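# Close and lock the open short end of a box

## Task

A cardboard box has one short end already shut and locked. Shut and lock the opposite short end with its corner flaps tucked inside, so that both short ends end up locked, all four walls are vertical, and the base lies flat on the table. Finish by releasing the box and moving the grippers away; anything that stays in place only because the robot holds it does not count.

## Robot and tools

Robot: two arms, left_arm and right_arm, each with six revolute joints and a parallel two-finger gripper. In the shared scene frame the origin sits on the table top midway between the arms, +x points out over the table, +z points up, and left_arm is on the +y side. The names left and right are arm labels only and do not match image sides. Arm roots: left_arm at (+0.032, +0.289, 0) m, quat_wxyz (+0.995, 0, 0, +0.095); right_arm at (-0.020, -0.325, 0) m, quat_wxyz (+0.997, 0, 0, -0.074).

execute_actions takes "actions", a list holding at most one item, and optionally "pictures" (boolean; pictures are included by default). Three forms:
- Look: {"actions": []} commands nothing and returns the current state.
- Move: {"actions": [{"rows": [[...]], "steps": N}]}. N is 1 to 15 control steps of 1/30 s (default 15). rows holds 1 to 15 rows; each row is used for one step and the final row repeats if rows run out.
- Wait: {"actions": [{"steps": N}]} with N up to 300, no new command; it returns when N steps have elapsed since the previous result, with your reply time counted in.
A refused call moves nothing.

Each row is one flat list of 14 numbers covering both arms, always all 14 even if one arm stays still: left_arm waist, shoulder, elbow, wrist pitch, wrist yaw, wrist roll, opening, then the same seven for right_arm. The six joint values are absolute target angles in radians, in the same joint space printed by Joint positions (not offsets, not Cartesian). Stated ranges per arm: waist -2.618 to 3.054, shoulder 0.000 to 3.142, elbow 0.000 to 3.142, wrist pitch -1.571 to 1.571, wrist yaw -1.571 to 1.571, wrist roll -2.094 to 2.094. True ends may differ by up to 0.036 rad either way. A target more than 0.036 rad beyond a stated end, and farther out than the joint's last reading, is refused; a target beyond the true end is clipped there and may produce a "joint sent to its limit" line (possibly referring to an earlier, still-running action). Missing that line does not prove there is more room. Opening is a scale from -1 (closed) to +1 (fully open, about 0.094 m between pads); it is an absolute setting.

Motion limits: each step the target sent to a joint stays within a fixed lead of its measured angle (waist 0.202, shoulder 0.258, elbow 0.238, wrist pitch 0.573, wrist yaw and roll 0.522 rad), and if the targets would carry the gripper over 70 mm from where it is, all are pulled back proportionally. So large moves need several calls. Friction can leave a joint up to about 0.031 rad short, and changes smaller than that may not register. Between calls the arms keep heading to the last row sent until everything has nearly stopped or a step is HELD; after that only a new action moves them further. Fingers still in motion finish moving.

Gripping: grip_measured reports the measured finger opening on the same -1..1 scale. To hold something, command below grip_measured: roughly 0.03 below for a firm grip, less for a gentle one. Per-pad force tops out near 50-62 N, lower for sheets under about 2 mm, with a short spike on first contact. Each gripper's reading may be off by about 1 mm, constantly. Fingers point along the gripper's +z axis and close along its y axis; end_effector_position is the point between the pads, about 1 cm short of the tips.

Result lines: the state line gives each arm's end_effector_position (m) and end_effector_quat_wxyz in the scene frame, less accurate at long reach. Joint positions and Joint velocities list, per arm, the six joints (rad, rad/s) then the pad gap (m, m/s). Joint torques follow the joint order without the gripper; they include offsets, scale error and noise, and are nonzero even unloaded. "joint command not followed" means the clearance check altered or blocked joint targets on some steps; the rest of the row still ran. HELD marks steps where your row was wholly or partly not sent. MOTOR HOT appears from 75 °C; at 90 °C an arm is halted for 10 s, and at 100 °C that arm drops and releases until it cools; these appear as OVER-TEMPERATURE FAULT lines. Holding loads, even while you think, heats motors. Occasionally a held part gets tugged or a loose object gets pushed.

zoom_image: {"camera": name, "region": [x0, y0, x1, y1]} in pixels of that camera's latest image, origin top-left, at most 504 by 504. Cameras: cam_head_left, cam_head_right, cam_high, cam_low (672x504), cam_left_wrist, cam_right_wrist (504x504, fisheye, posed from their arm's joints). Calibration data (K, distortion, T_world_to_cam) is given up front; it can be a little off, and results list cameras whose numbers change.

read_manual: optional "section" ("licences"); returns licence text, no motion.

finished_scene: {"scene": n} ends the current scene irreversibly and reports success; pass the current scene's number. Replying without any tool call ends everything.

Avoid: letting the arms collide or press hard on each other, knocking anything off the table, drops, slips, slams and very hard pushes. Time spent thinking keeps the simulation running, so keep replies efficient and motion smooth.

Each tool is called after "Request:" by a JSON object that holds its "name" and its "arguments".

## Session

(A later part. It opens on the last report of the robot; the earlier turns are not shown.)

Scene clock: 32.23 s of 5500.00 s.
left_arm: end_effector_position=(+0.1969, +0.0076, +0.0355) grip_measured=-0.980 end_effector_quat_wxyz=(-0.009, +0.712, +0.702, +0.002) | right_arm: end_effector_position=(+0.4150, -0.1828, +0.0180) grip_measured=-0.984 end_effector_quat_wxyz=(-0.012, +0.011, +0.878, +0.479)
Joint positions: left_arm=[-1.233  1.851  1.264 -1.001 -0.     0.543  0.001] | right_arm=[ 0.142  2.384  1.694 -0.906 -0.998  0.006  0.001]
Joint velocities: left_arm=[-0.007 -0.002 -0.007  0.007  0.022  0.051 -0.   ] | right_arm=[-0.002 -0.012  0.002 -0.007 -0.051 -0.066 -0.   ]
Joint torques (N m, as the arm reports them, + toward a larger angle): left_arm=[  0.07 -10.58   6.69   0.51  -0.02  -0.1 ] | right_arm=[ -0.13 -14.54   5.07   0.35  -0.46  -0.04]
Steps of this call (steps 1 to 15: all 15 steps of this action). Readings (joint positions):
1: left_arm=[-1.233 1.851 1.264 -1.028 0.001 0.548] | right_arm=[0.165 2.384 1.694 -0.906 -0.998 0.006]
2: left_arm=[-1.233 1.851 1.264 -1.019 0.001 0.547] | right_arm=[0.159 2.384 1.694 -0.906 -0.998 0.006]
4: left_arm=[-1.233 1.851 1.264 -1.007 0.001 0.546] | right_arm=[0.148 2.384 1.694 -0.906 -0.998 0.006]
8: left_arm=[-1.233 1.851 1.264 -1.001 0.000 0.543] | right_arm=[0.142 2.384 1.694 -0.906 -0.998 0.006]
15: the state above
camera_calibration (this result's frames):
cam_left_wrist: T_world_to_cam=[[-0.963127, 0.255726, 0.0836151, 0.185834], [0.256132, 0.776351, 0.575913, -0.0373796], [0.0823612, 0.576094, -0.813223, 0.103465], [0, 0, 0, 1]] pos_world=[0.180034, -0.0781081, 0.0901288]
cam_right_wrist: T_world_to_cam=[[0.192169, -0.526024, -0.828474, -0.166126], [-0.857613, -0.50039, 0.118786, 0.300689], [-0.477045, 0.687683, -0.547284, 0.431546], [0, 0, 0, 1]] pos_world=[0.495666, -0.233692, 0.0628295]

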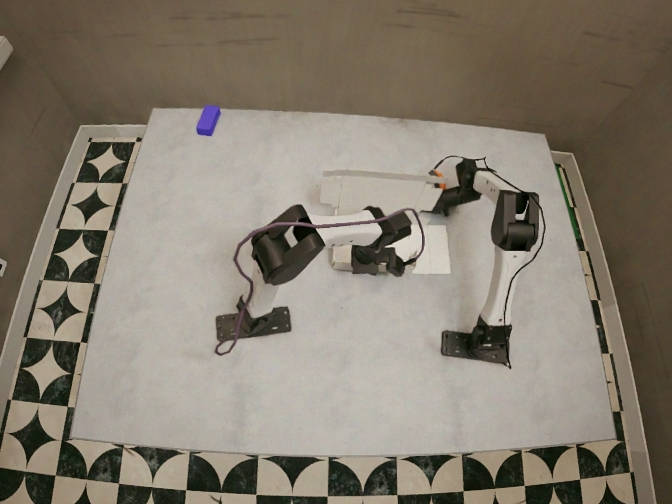

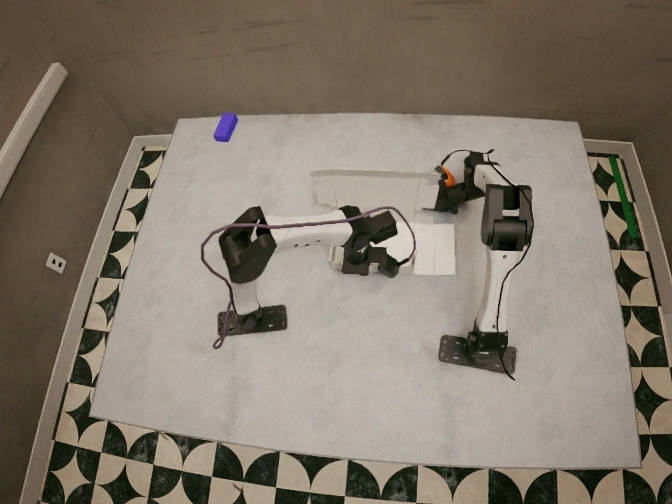

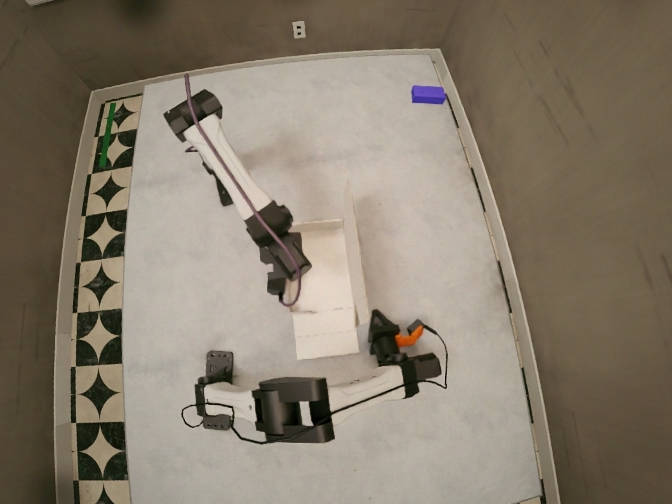

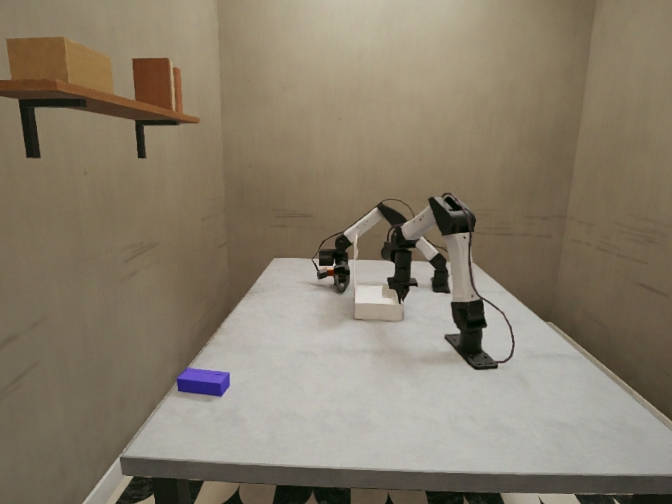

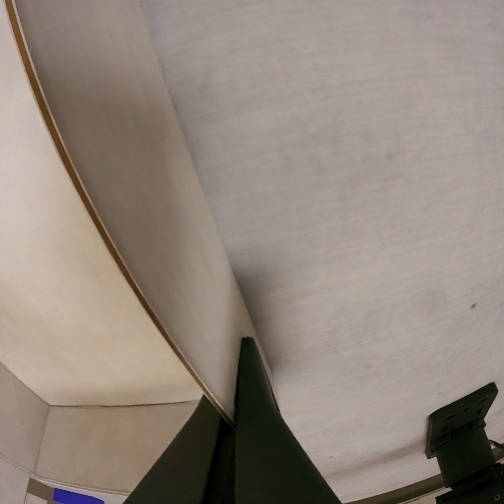

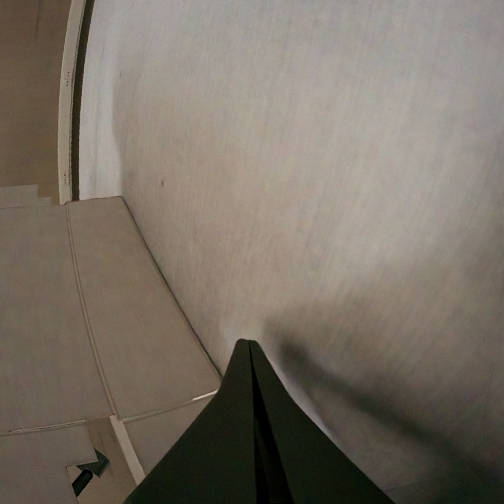

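Request:
{"name": "execute_actions", "arguments": {"actions": [{"rows":[[-1.23,1.853,1.255,-0.98,0,0.54,-1,0.11,2.34,1.66,-0.89,-1,0,-1],[-1.23,1.853,1.255,-0.98,0,0.54,-1,0.095,2.32,1.62,-0.87,-1,0,-1],[-1.23,1.853,1.255,-0.98,0,0.54,-1,0.095,2.295,1.58,-0.85,-1,0,-1],[-1.23,1.853,1.255,-0.98,0,0.54,-1,0.095,2.27,1.54,-0.83,-1,0,-1],[-1.23,1.853,1.255,-0.98,0,0.54,-1,0.095,2.25,1.5,-0.81,-1,0,-1],[-1.23,1.853,1.255,-0.98,0,0.54,-1,0.095,2.225,1.46,-0.795,-1,0,-1],[-1.23,1.853,1.255,-0.98,0,0.54,-1,0.095,2.2,1.42,-0.775,-1,0,-1],[-1.23,1.853,1.255,-0.98,0,0.54,-1,0.095,2.18,1.38,-0.76,-1,0,-1],[-1.23,1.853,1.255,-0.98,0,0.54,-1,0.095,2.16,1.34,-0.74,-1,0,-1],[-1.23,1.853,1.255,-0.98,0,0.54,-1,0.095,2.135,1.3,-0.72,-1,0,-1],[-1.23,1.853,1.255,-0.98,0,0.54,-1,0.095,2.11,1.26,-0.7,-1,0,-1],[-1.23,1.853,1.255,-0.98,0,0.54,-1,0.095,2.09,1.21,-0.685,-1,0,-1]],"steps":15}], "pictures": false}}

Request:
{"name": "execute_actions", "arguments": {"actions": [{"steps":10}]}}

Request:
{"name": "zoom_image", "arguments": {"camera": "cam_high", "region": [270,240,430,400]}}

Scene clock: 40.20 s of 5500.00 s.
left_arm: end_effector_position=(+0.1969, +0.0076, +0.0355) grip_measured=-0.980 end_effector_quat_wxyz=(-0.009, +0.712, +0.702, +0.002) | right_arm: end_effector_position=(+0.3369, -0.1993, +0.0229) grip_measured=-0.984 end_effector_quat_wxyz=(-0.010, +0.038, +0.877, +0.479)
Joint positions: left_arm=[-1.233  1.851  1.264 -1.001 -0.     0.543  0.001] | right_arm=[ 0.094  2.11   1.232 -0.741 -0.998  0.006  0.001]
Joint velocities: left_arm=[ 0.017  0.022 -0.017  0.051  0.007 -0.022 -0.001] | right_arm=[-0.012 -0.046 -0.242  0.139  0.037 -0.007 -0.   ]
Joint torques (N m, as the arm reports them, + toward a larger angle): left_arm=[  0.14 -10.58   6.65   0.51  -0.04  -0.09] | right_arm=[  0.02 -11.28   4.36   0.57  -0.42  -0.04]
Steps of this call (steps 1 to 15: the robot went on to your last target; steps 16 to 90: nothing new was sent; then 4.47 s passed at rest; steps 91 to 105: all 15 steps of this action). Readings (joint positions):
91: left_arm=[-1.233 1.851 1.264 -1.001 -0.000 0.543] | right_arm=[0.140 2.382 1.691 -0.903 -0.998 0.006]
92: left_arm=[-1.233 1.851 1.264 -1.001 -0.000 0.543] | right_arm=[0.137 2.374 1.677 -0.896 -0.999 0.006]
94: left_arm=[-1.233 1.851 1.264 -1.001 -0.000 0.543] | right_arm=[0.121 2.338 1.618 -0.875 -0.998 0.006]
98: left_arm=[-1.233 1.851 1.264 -1.001 -0.000 0.543] | right_arm=[0.095 2.240 1.464 -0.826 -0.998 0.006]
105: the state above

Scene clock: 40.53 s of 5500.00 s.
left_arm: end_effector_position=(+0.1969, +0.0076, +0.0355) grip_measured=-0.980 end_effector_quat_wxyz=(-0.009, +0.712, +0.702, +0.002) | right_arm: end_effector_position=(+0.3418, -0.1996, +0.0214) grip_measured=-0.984 end_effector_quat_wxyz=(+0.006, +0.029, +0.878, +0.479)
Joint positions: left_arm=[-1.233  1.851  1.264 -1.001 -0.     0.543  0.001] | right_arm=[ 0.094  2.11   1.225 -0.699 -0.998  0.006  0.001]
Joint velocities: left_arm=[-0.027  0.007 -0.002 -0.051 -0.081  0.007  0.   ] | right_arm=[-0.012 -0.007 -0.002 -0.022  0.051  0.007  0.001]
Joint torques (N m, as the arm reports them, + toward a larger angle): left_arm=[  0.19 -10.54   6.72   0.52  -0.02  -0.1 ] | right_arm=[  0.06 -11.46   3.78   0.39  -0.45  -0.04]
Steps of this call (steps 1 to 10: the robot went on to your last target). Readings (joint positions):
1: left_arm=[-1.233 1.851 1.264 -1.001 -0.000 0.543] | right_arm=[0.094 2.110 1.227 -0.735 -0.998 0.006]
2: left_arm=[-1.233 1.851 1.264 -1.001 -0.000 0.543] | right_arm=[0.094 2.110 1.225 -0.728 -0.998 0.006]
4: left_arm=[-1.233 1.851 1.264 -1.001 -0.000 0.543] | right_arm=[0.094 2.110 1.225 -0.716 -0.998 0.006]
8: left_arm=[-1.233 1.851 1.264 -1.001 -0.000 0.543] | right_arm=[0.094 2.110 1.225 -0.702 -0.998 0.006]
10: the state above
camera_calibration (this result's frames):
cam_left_wrist: T_world_to_cam=[[-0.963127, 0.255726, 0.0836151, 0.185834], [0.256132, 0.776351, 0.575913, -0.0373796], [0.0823612, 0.576094, -0.813223, 0.103465], [0, 0, 0, 1]] pos_world=[0.180034, -0.0781081, 0.0901288]
cam_right_wrist: T_world_to_cam=[[0.177891, -0.535487, -0.825596, -0.155116], [-0.881993, -0.458825, 0.107555, 0.245996], [-0.436398, 0.709037, -0.553917, 0.400472], [0, 0, 0, 1]] pos_world=[0.419326, -0.254143, 0.0673065]

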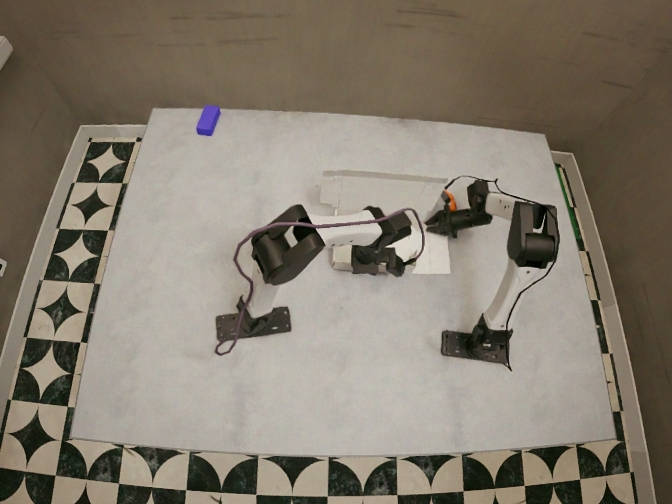

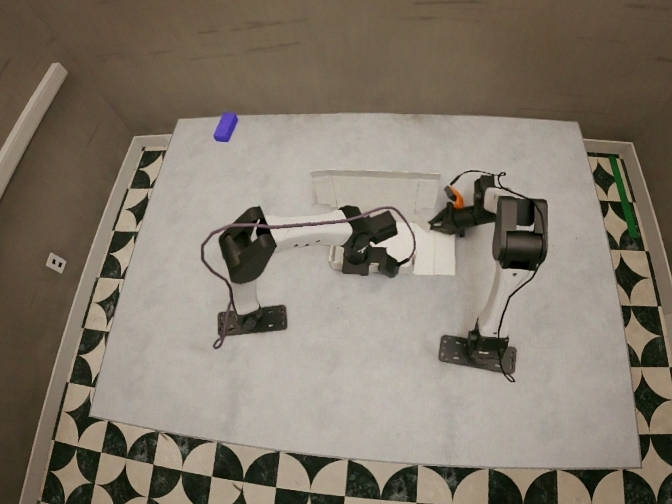

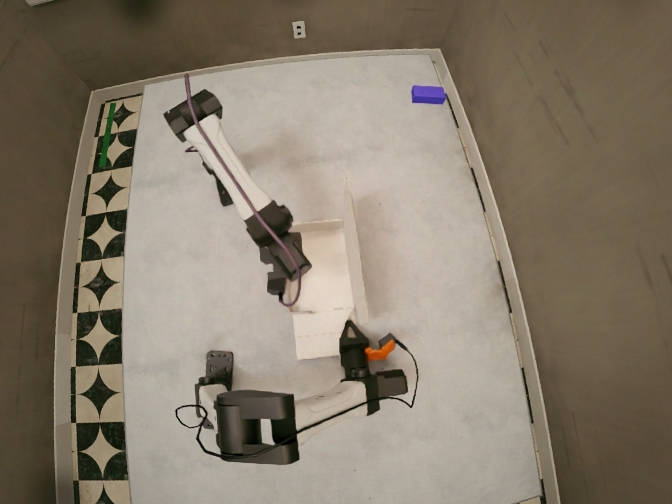

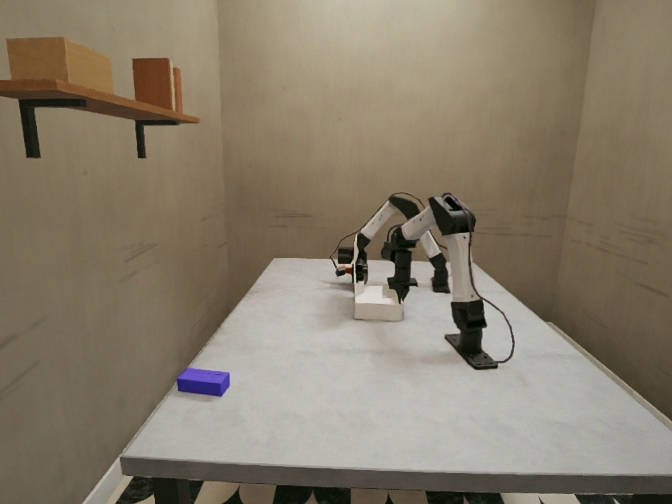

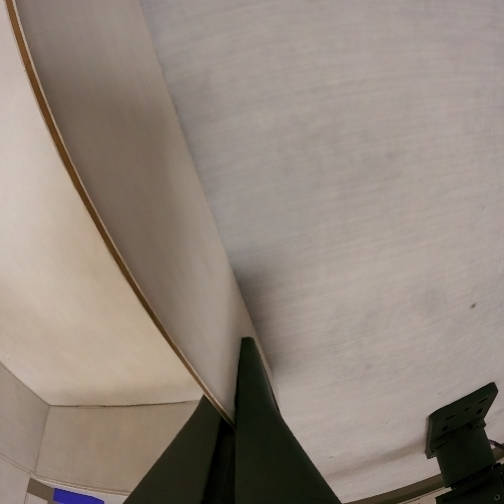

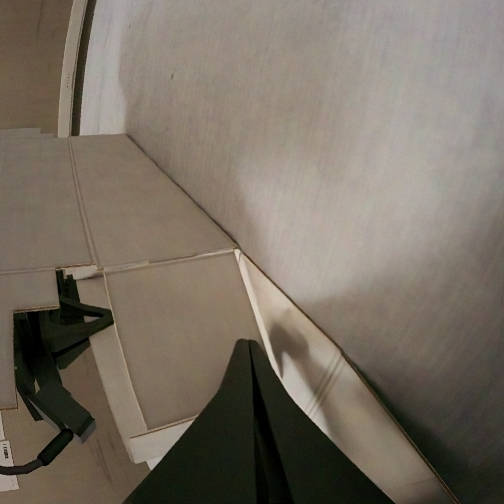

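Region (270, 240, 430, 400) of cam_high's 672x504 image, scaled by 3.150, with more detail than that image has.

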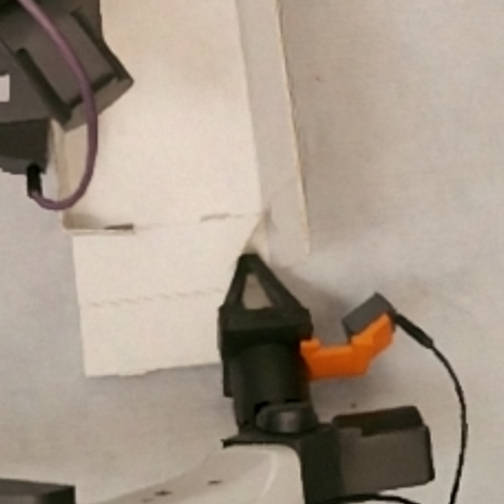

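Request:
{"name": "execute_actions", "arguments": {"actions": [{"rows":[[-1.23,1.853,1.255,-0.98,0,0.54,-1,0.095,2.08,1.2,-0.6,-1,0,-1],[-1.23,1.853,1.255,-0.98,0,0.54,-1,0.095,2.065,1.17,-0.53,-1,0,-1],[-1.23,1.853,1.255,-0.98,0,0.54,-1,0.095,2.05,1.14,-0.46,-1,0,-1],[-1.23,1.853,1.255,-0.98,0,0.54,-1,0.095,2.03,1.1,-0.39,-1,-0.1,-1],[-1.23,1.853,1.255,-0.98,0,0.54,-1,0.095,2.01,1.07,-0.32,-1,-0.2,-1],[-1.23,1.853,1.255,-0.98,0,0.54,-1,0.095,1.995,1.04,-0.26,-1,-0.3,-1],[-1.23,1.853,1.255,-0.98,0,0.54,-1,0.095,1.98,1.0,-0.2,-1,-0.4,-1],[-1.23,1.853,1.255,-0.98,0,0.54,-1,0.095,1.965,0.97,-0.14,-1,-0.5,-1],[-1.23,1.853,1.255,-0.98,0,0.54,-1,0.095,1.955,0.94,-0.08,-1,-0.6,-1],[-1.23,1.853,1.255,-0.98,0,0.54,-1,0.095,1.945,0.91,-0.02,-1,-0.7,-1],[-1.23,1.853,1.255,-0.98,0,0.54,-1,0.095,1.935,0.88,0.04,-1,-0.8,-1],[-1.23,1.853,1.255,-0.98,0,0.54,-1,0.095,1.925,0.85,0.1,-1,-0.9,-1],[-1.23,1.853,1.255,-0.98,0,0.54,-1,0.095,1.92,0.82,0.16,-1,-1.1,-1],[-1.23,1.853,1.255,-0.98,0,0.54,-1,0.095,1.91,0.79,0.16,-1,-1.4,-1],[-1.23,1.853,1.255,-0.98,0,0.54,-1,0.095,1.905,0.76,0.16,-1,-1.7,-1]],"steps":15}], "pictures": false}}

Request:
{"name": "execute_actions", "arguments": {"actions": [{"steps":15}]}}

Request:
{"name": "zoom_image", "arguments": {"camera": "cam_head_left", "region": [350,160,510,290]}}

Scene clock: 49.50 s of 5500.00 s.
left_arm: end_effector_position=(+0.1969, +0.0076, +0.0355) grip_measured=-0.980 end_effector_quat_wxyz=(-0.009, +0.712, +0.702, +0.002) | right_arm: end_effector_position=(+0.3401, -0.1995, +0.0193) grip_measured=-0.984 end_effector_quat_wxyz=(+0.380, -0.419, +0.753, +0.337)
Joint positions: left_arm=[-1.233  1.851  1.264 -1.001 -0.     0.543  0.001] | right_arm=[ 0.094  1.935  0.832 -0.002 -0.998 -0.813  0.001]
Joint velocities: left_arm=[-0.012 -0.012 -0.002 -0.037  0.022  0.037 -0.001] | right_arm=[ 0.002 -0.242 -0.818  1.062  0.037 -2.806  0.   ]
Joint torques (N m, as the arm reports them, + toward a larger angle): left_arm=[  0.24 -10.68   6.7    0.52  -0.01  -0.11] | right_arm=[ 0.09 -9.42  3.15  0.86 -0.41  0.02]
Steps of this call (steps 1 to 30: the robot went on to your last target; steps 31 to 90: nothing new was sent; then 5.47 s passed at rest; steps 91 to 105: all 15 steps of this action). Readings (joint positions):
91: left_arm=[-1.233 1.851 1.264 -1.001 -0.000 0.543] | right_arm=[0.094 2.109 1.223 -0.684 -0.998 0.006]
92: left_arm=[-1.233 1.851 1.264 -1.001 -0.000 0.543] | right_arm=[0.094 2.105 1.214 -0.657 -0.998 0.006]
94: left_arm=[-1.233 1.851 1.264 -1.001 -0.000 0.543] | right_arm=[0.094 2.083 1.173 -0.577 -0.998 -0.007]
98: left_arm=[-1.233 1.851 1.264 -1.001 -0.000 0.543] | right_arm=[0.094 2.012 1.044 -0.376 -0.998 -0.204]
105: the state above

Scene clock: 50.00 s of 5500.00 s.
left_arm: end_effector_position=(+0.1969, +0.0076, +0.0355) grip_measured=-0.980 end_effector_quat_wxyz=(-0.009, +0.712, +0.702, +0.002) | right_arm: end_effector_position=(+0.3421, -0.1996, +0.0202) grip_measured=-0.984 end_effector_quat_wxyz=(-0.506, +0.696, -0.495, -0.120)
Joint positions: left_arm=[-1.233  1.851  1.264 -1.001 -0.     0.543  0.001] | right_arm=[ 0.094  1.925  0.774  0.143 -0.998 -1.647  0.001]
Joint velocities: left_arm=[-0.007 -0.022  0.012 -0.037 -0.037 -0.022  0.001] | right_arm=[-0.002  0.027 -0.017  0.081 -0.081 -0.359 -0.   ]
Joint torques (N m, as the arm reports them, + toward a larger angle): left_arm=[  0.21 -10.72   6.76   0.5   -0.05  -0.1 ] | right_arm=[ 0.08 -9.54  3.54  1.15 -0.42  0.  ]
Steps of this call (steps 1 to 15: the robot went on to your last target). Readings (joint positions):
1: left_arm=[-1.233 1.851 1.264 -1.001 -0.000 0.543] | right_arm=[0.094 1.928 0.807 0.028 -0.998 -0.911]
2: left_arm=[-1.233 1.851 1.264 -1.001 -0.000 0.543] | right_arm=[0.094 1.926 0.790 0.050 -0.998 -1.009]
4: left_arm=[-1.233 1.851 1.264 -1.001 -0.000 0.543] | right_arm=[0.094 1.925 0.775 0.080 -0.997 -1.205]
8: left_arm=[-1.233 1.851 1.264 -1.001 -0.000 0.543] | right_arm=[0.094 1.925 0.774 0.120 -0.998 -1.489]
15: the state above
camera_calibration (this result's frames):
cam_left_wrist: T_world_to_cam=[[-0.963127, 0.255726, 0.0836151, 0.185834], [0.256132, 0.776351, 0.575913, -0.0373796], [0.0823612, 0.576094, -0.813223, 0.103465], [0, 0, 0, 1]] pos_world=[0.180034, -0.0781081, 0.0901288]
cam_right_wrist: T_world_to_cam=[[0.684759, 0.128276, 0.717391, -0.228291], [0.41365, -0.878862, -0.237686, -0.273729], [0.599999, 0.459507, -0.65487, -0.00231369], [0, 0, 0, 1]] pos_world=[0.270941, -0.210223, 0.0971971]

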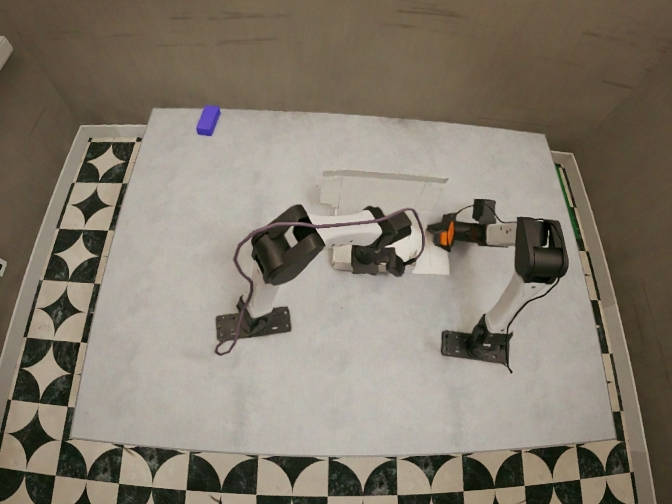

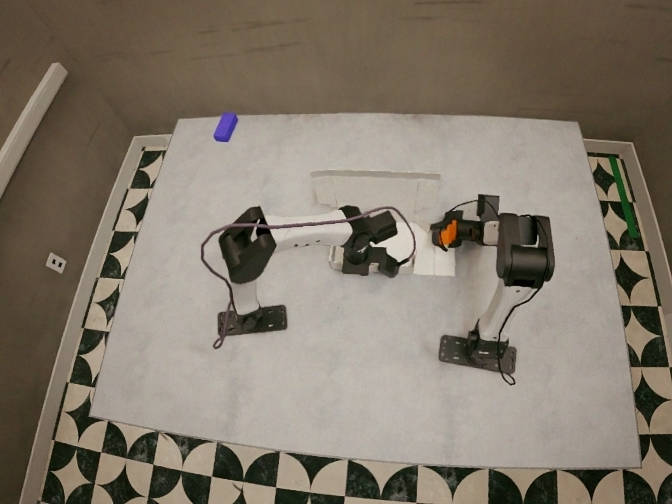

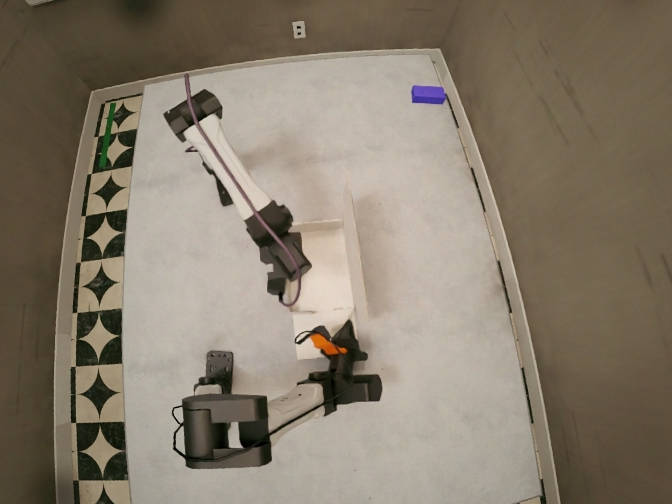

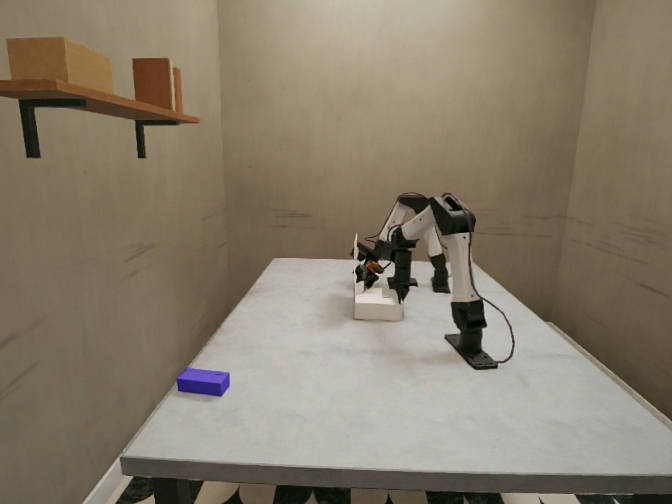

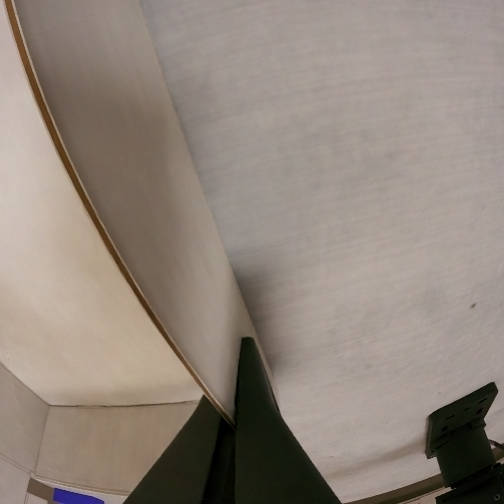

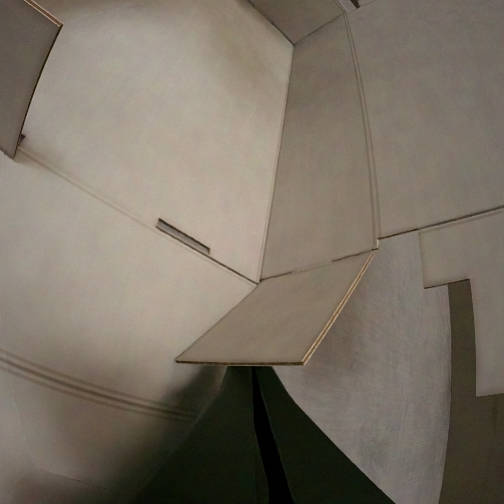

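Region (350, 160, 510, 290) of cam_head_left's 672x504 image, scaled by 3.150, with more detail than that image has; it fills the top 410 rows of this view, and the rest is white.

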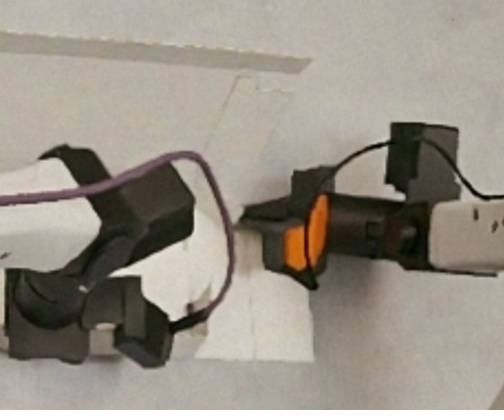

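Request:
{"name": "execute_actions", "arguments": {"actions": [{"rows":[[-1.23,1.853,1.255,-0.98,0,0.54,-1,0.12,1.9,0.77,0.15,-0.99,-1.8,-1],[-1.23,1.853,1.255,-0.98,0,0.54,-1,0.14,1.895,0.77,0.14,-0.98,-1.8,-1],[-1.23,1.853,1.255,-0.98,0,0.54,-1,0.16,1.89,0.77,0.13,-0.96,-1.8,-1],[-1.23,1.853,1.255,-0.98,0,0.54,-1,0.18,1.885,0.78,0.12,-0.94,-1.8,-1],[-1.23,1.853,1.255,-0.98,0,0.54,-1,0.2,1.88,0.79,0.11,-0.92,-1.8,-1],[-1.23,1.853,1.255,-0.98,0,0.54,-1,0.22,1.875,0.8,0.1,-0.9,-1.8,-1],[-1.23,1.853,1.255,-0.98,0,0.54,-1,0.24,1.87,0.81,0.09,-0.88,-1.8,-1],[-1.23,1.853,1.255,-0.98,0,0.54,-1,0.26,1.865,0.82,0.08,-0.86,-1.8,-1],[-1.23,1.853,1.255,-0.98,0,0.54,-1,0.28,1.86,0.83,0.07,-0.84,-1.8,-1],[-1.23,1.853,1.255,-0.98,0,0.54,-1,0.3,1.855,0.84,0.06,-0.82,-1.8,-1],[-1.23,1.853,1.255,-0.98,0,0.54,-1,0.32,1.855,0.84,0.05,-0.8,-1.8,-1],[-1.23,1.853,1.255,-0.98,0,0.54,-1,0.34,1.855,0.84,0.04,-0.8,-1.8,-1]],"steps":15}], "pictures": false}}

Request:
{"name": "execute_actions", "arguments": {"actions": [{"steps":15}]}}

Request:
{"name": "zoom_image", "arguments": {"camera": "cam_high", "region": [270,240,430,400]}}

Scene clock: 57.00 s of 5500.00 s.
left_arm: end_effector_position=(+0.1969, +0.0080, +0.0355) grip_measured=-0.980 end_effector_quat_wxyz=(-0.009, +0.707, +0.707, +0.003) | right_arm: end_effector_position=(+0.3263, -0.1316, +0.0232) grip_measured=-0.984 end_effector_quat_wxyz=(-0.459, +0.795, -0.388, -0.079)
Joint positions: left_arm=[-1.233  1.851  1.264 -1.002 -0.001  0.53   0.001] | right_arm=[ 0.332  1.872  0.818  0.065 -0.827 -1.788  0.001]
Joint velocities: left_arm=[-0.012  0.017  0.012 -0.022  0.051  0.037  0.001] | right_arm=[ 0.198 -0.017 -0.007 -0.183  0.11  -0.037  0.   ]
Joint torques (N m, as the arm reports them, + toward a larger angle): left_arm=[  0.08 -10.72   6.73   0.53  -0.02   0.05] | right_arm=[-0.42 -9.14  6.45  1.15 -0.28  0.04]
Steps of this call (steps 1 to 30: the robot went on to your last target; steps 31 to 90: nothing new was sent; then 3.50 s passed at rest; steps 91 to 105: all 15 steps of this action). Readings (joint positions):
91: left_arm=[-1.233 1.851 1.264 -1.001 -0.000 0.543] | right_arm=[0.096 1.925 0.774 0.148 -0.997 -1.703]
92: left_arm=[-1.233 1.851 1.264 -1.001 -0.000 0.543] | right_arm=[0.100 1.923 0.774 0.148 -0.994 -1.721]
94: left_arm=[-1.233 1.851 1.264 -1.001 -0.000 0.543] | right_arm=[0.126 1.915 0.774 0.145 -0.977 -1.747]
98: left_arm=[-1.233 1.851 1.264 -1.002 -0.000 0.542] | right_arm=[0.209 1.895 0.781 0.121 -0.918 -1.774]
105: the state above

Scene clock: 57.50 s of 5500.00 s.
left_arm: end_effector_position=(+0.1969, +0.0080, +0.0355) grip_measured=-0.980 end_effector_quat_wxyz=(-0.009, +0.707, +0.707, +0.003) | right_arm: end_effector_position=(+0.3225, -0.1329, +0.0181) grip_measured=-0.984 end_effector_quat_wxyz=(-0.446, +0.799, -0.395, -0.083)
Joint positions: left_arm=[-1.233  1.851  1.264 -1.002 -0.001  0.53   0.001] | right_arm=[ 0.337  1.872  0.818  0.036 -0.808 -1.792  0.001]
Joint velocities: left_arm=[-0.002 -0.002 -0.012 -0.007  0.095  0.051  0.   ] | right_arm=[-0.002  0.002 -0.002  0.007  0.066  0.022  0.001]
Joint torques (N m, as the arm reports them, + toward a larger angle): left_arm=[  0.14 -10.69   6.64   0.53  -0.03   0.06] | right_arm=[ 0.31 -9.22  6.46  1.09 -0.29  0.03]
Steps of this call (steps 1 to 15: the robot went on to your last target). Readings (joint positions):
1: left_arm=[-1.233 1.851 1.264 -1.002 -0.001 0.530] | right_arm=[0.336 1.872 0.818 0.059 -0.823 -1.789]
2: left_arm=[-1.233 1.851 1.264 -1.002 -0.001 0.530] | right_arm=[0.337 1.872 0.818 0.054 -0.820 -1.789]
4: left_arm=[-1.233 1.851 1.264 -1.002 -0.001 0.530] | right_arm=[0.337 1.872 0.818 0.047 -0.814 -1.790]
8: left_arm=[-1.233 1.851 1.264 -1.002 -0.001 0.530] | right_arm=[0.337 1.872 0.818 0.039 -0.810 -1.791]
15: the state above
camera_calibration (this result's frames):
cam_left_wrist: T_world_to_cam=[[-0.966314, 0.243463, 0.0834411, 0.186504], [0.246009, 0.778538, 0.577371, -0.0357313], [0.0756067, 0.578449, -0.812207, 0.104545], [0, 0, 0, 1]] pos_world=[0.181107, -0.0780625, 0.0899801]
cam_right_wrist: T_world_to_cam=[[0.538348, 0.409757, 0.736397, -0.137673], [0.611232, -0.791425, -0.00646874, -0.263768], [0.580152, 0.453592, -0.676518, -0.0166], [0, 0, 0, 1]] pos_world=[0.24497, -0.14481, 0.0884455]

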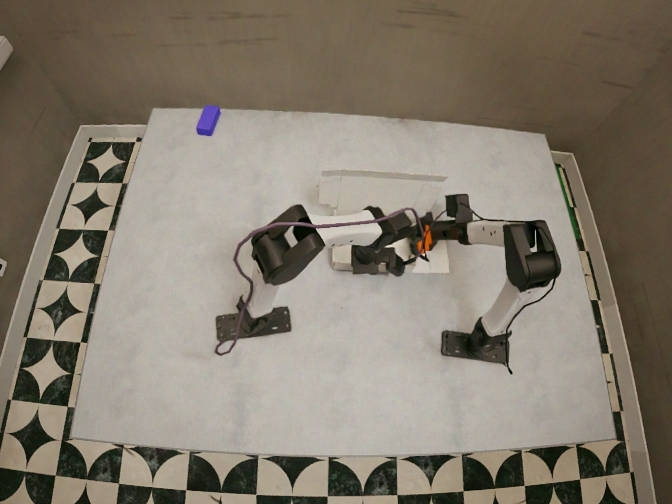

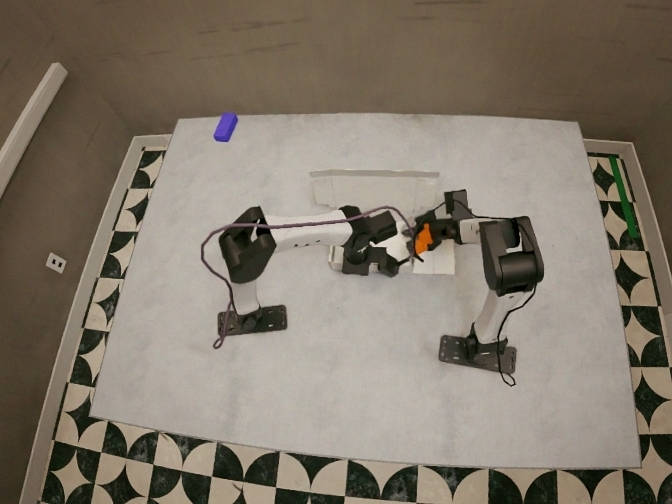

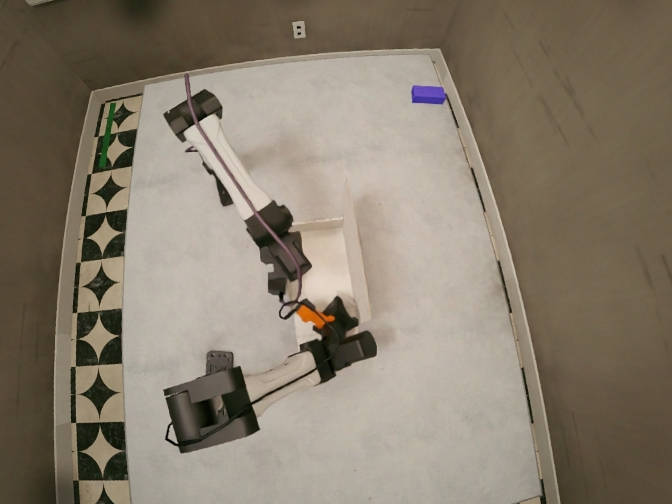

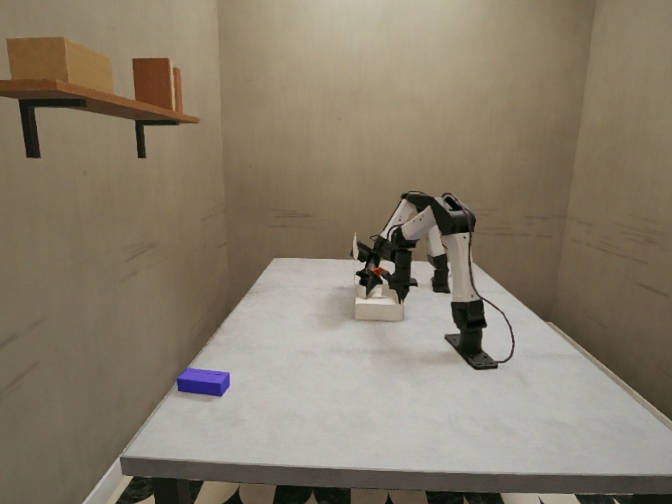

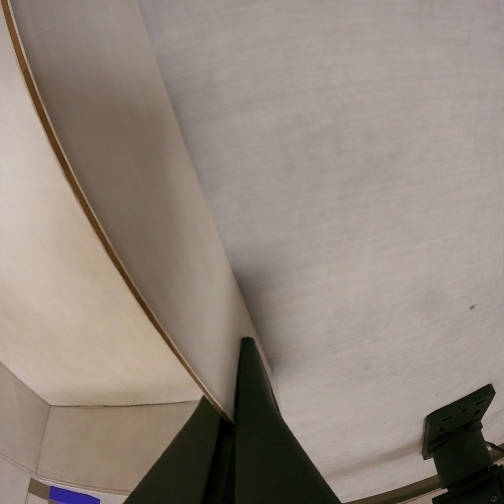

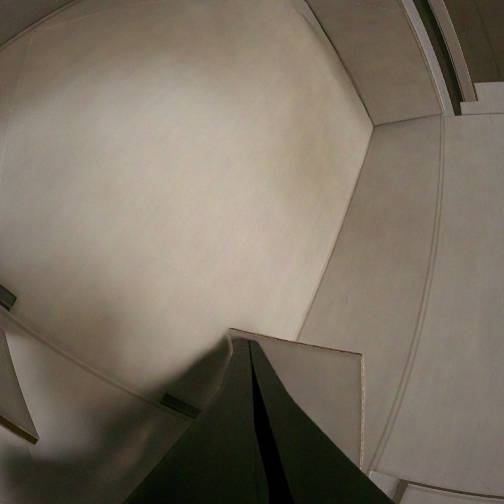

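Region (270, 240, 430, 400) of cam_high's 672x504 image, scaled by 3.150, with more detail than that image has.

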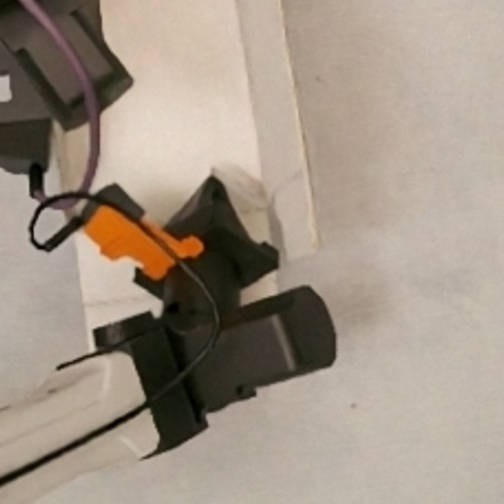

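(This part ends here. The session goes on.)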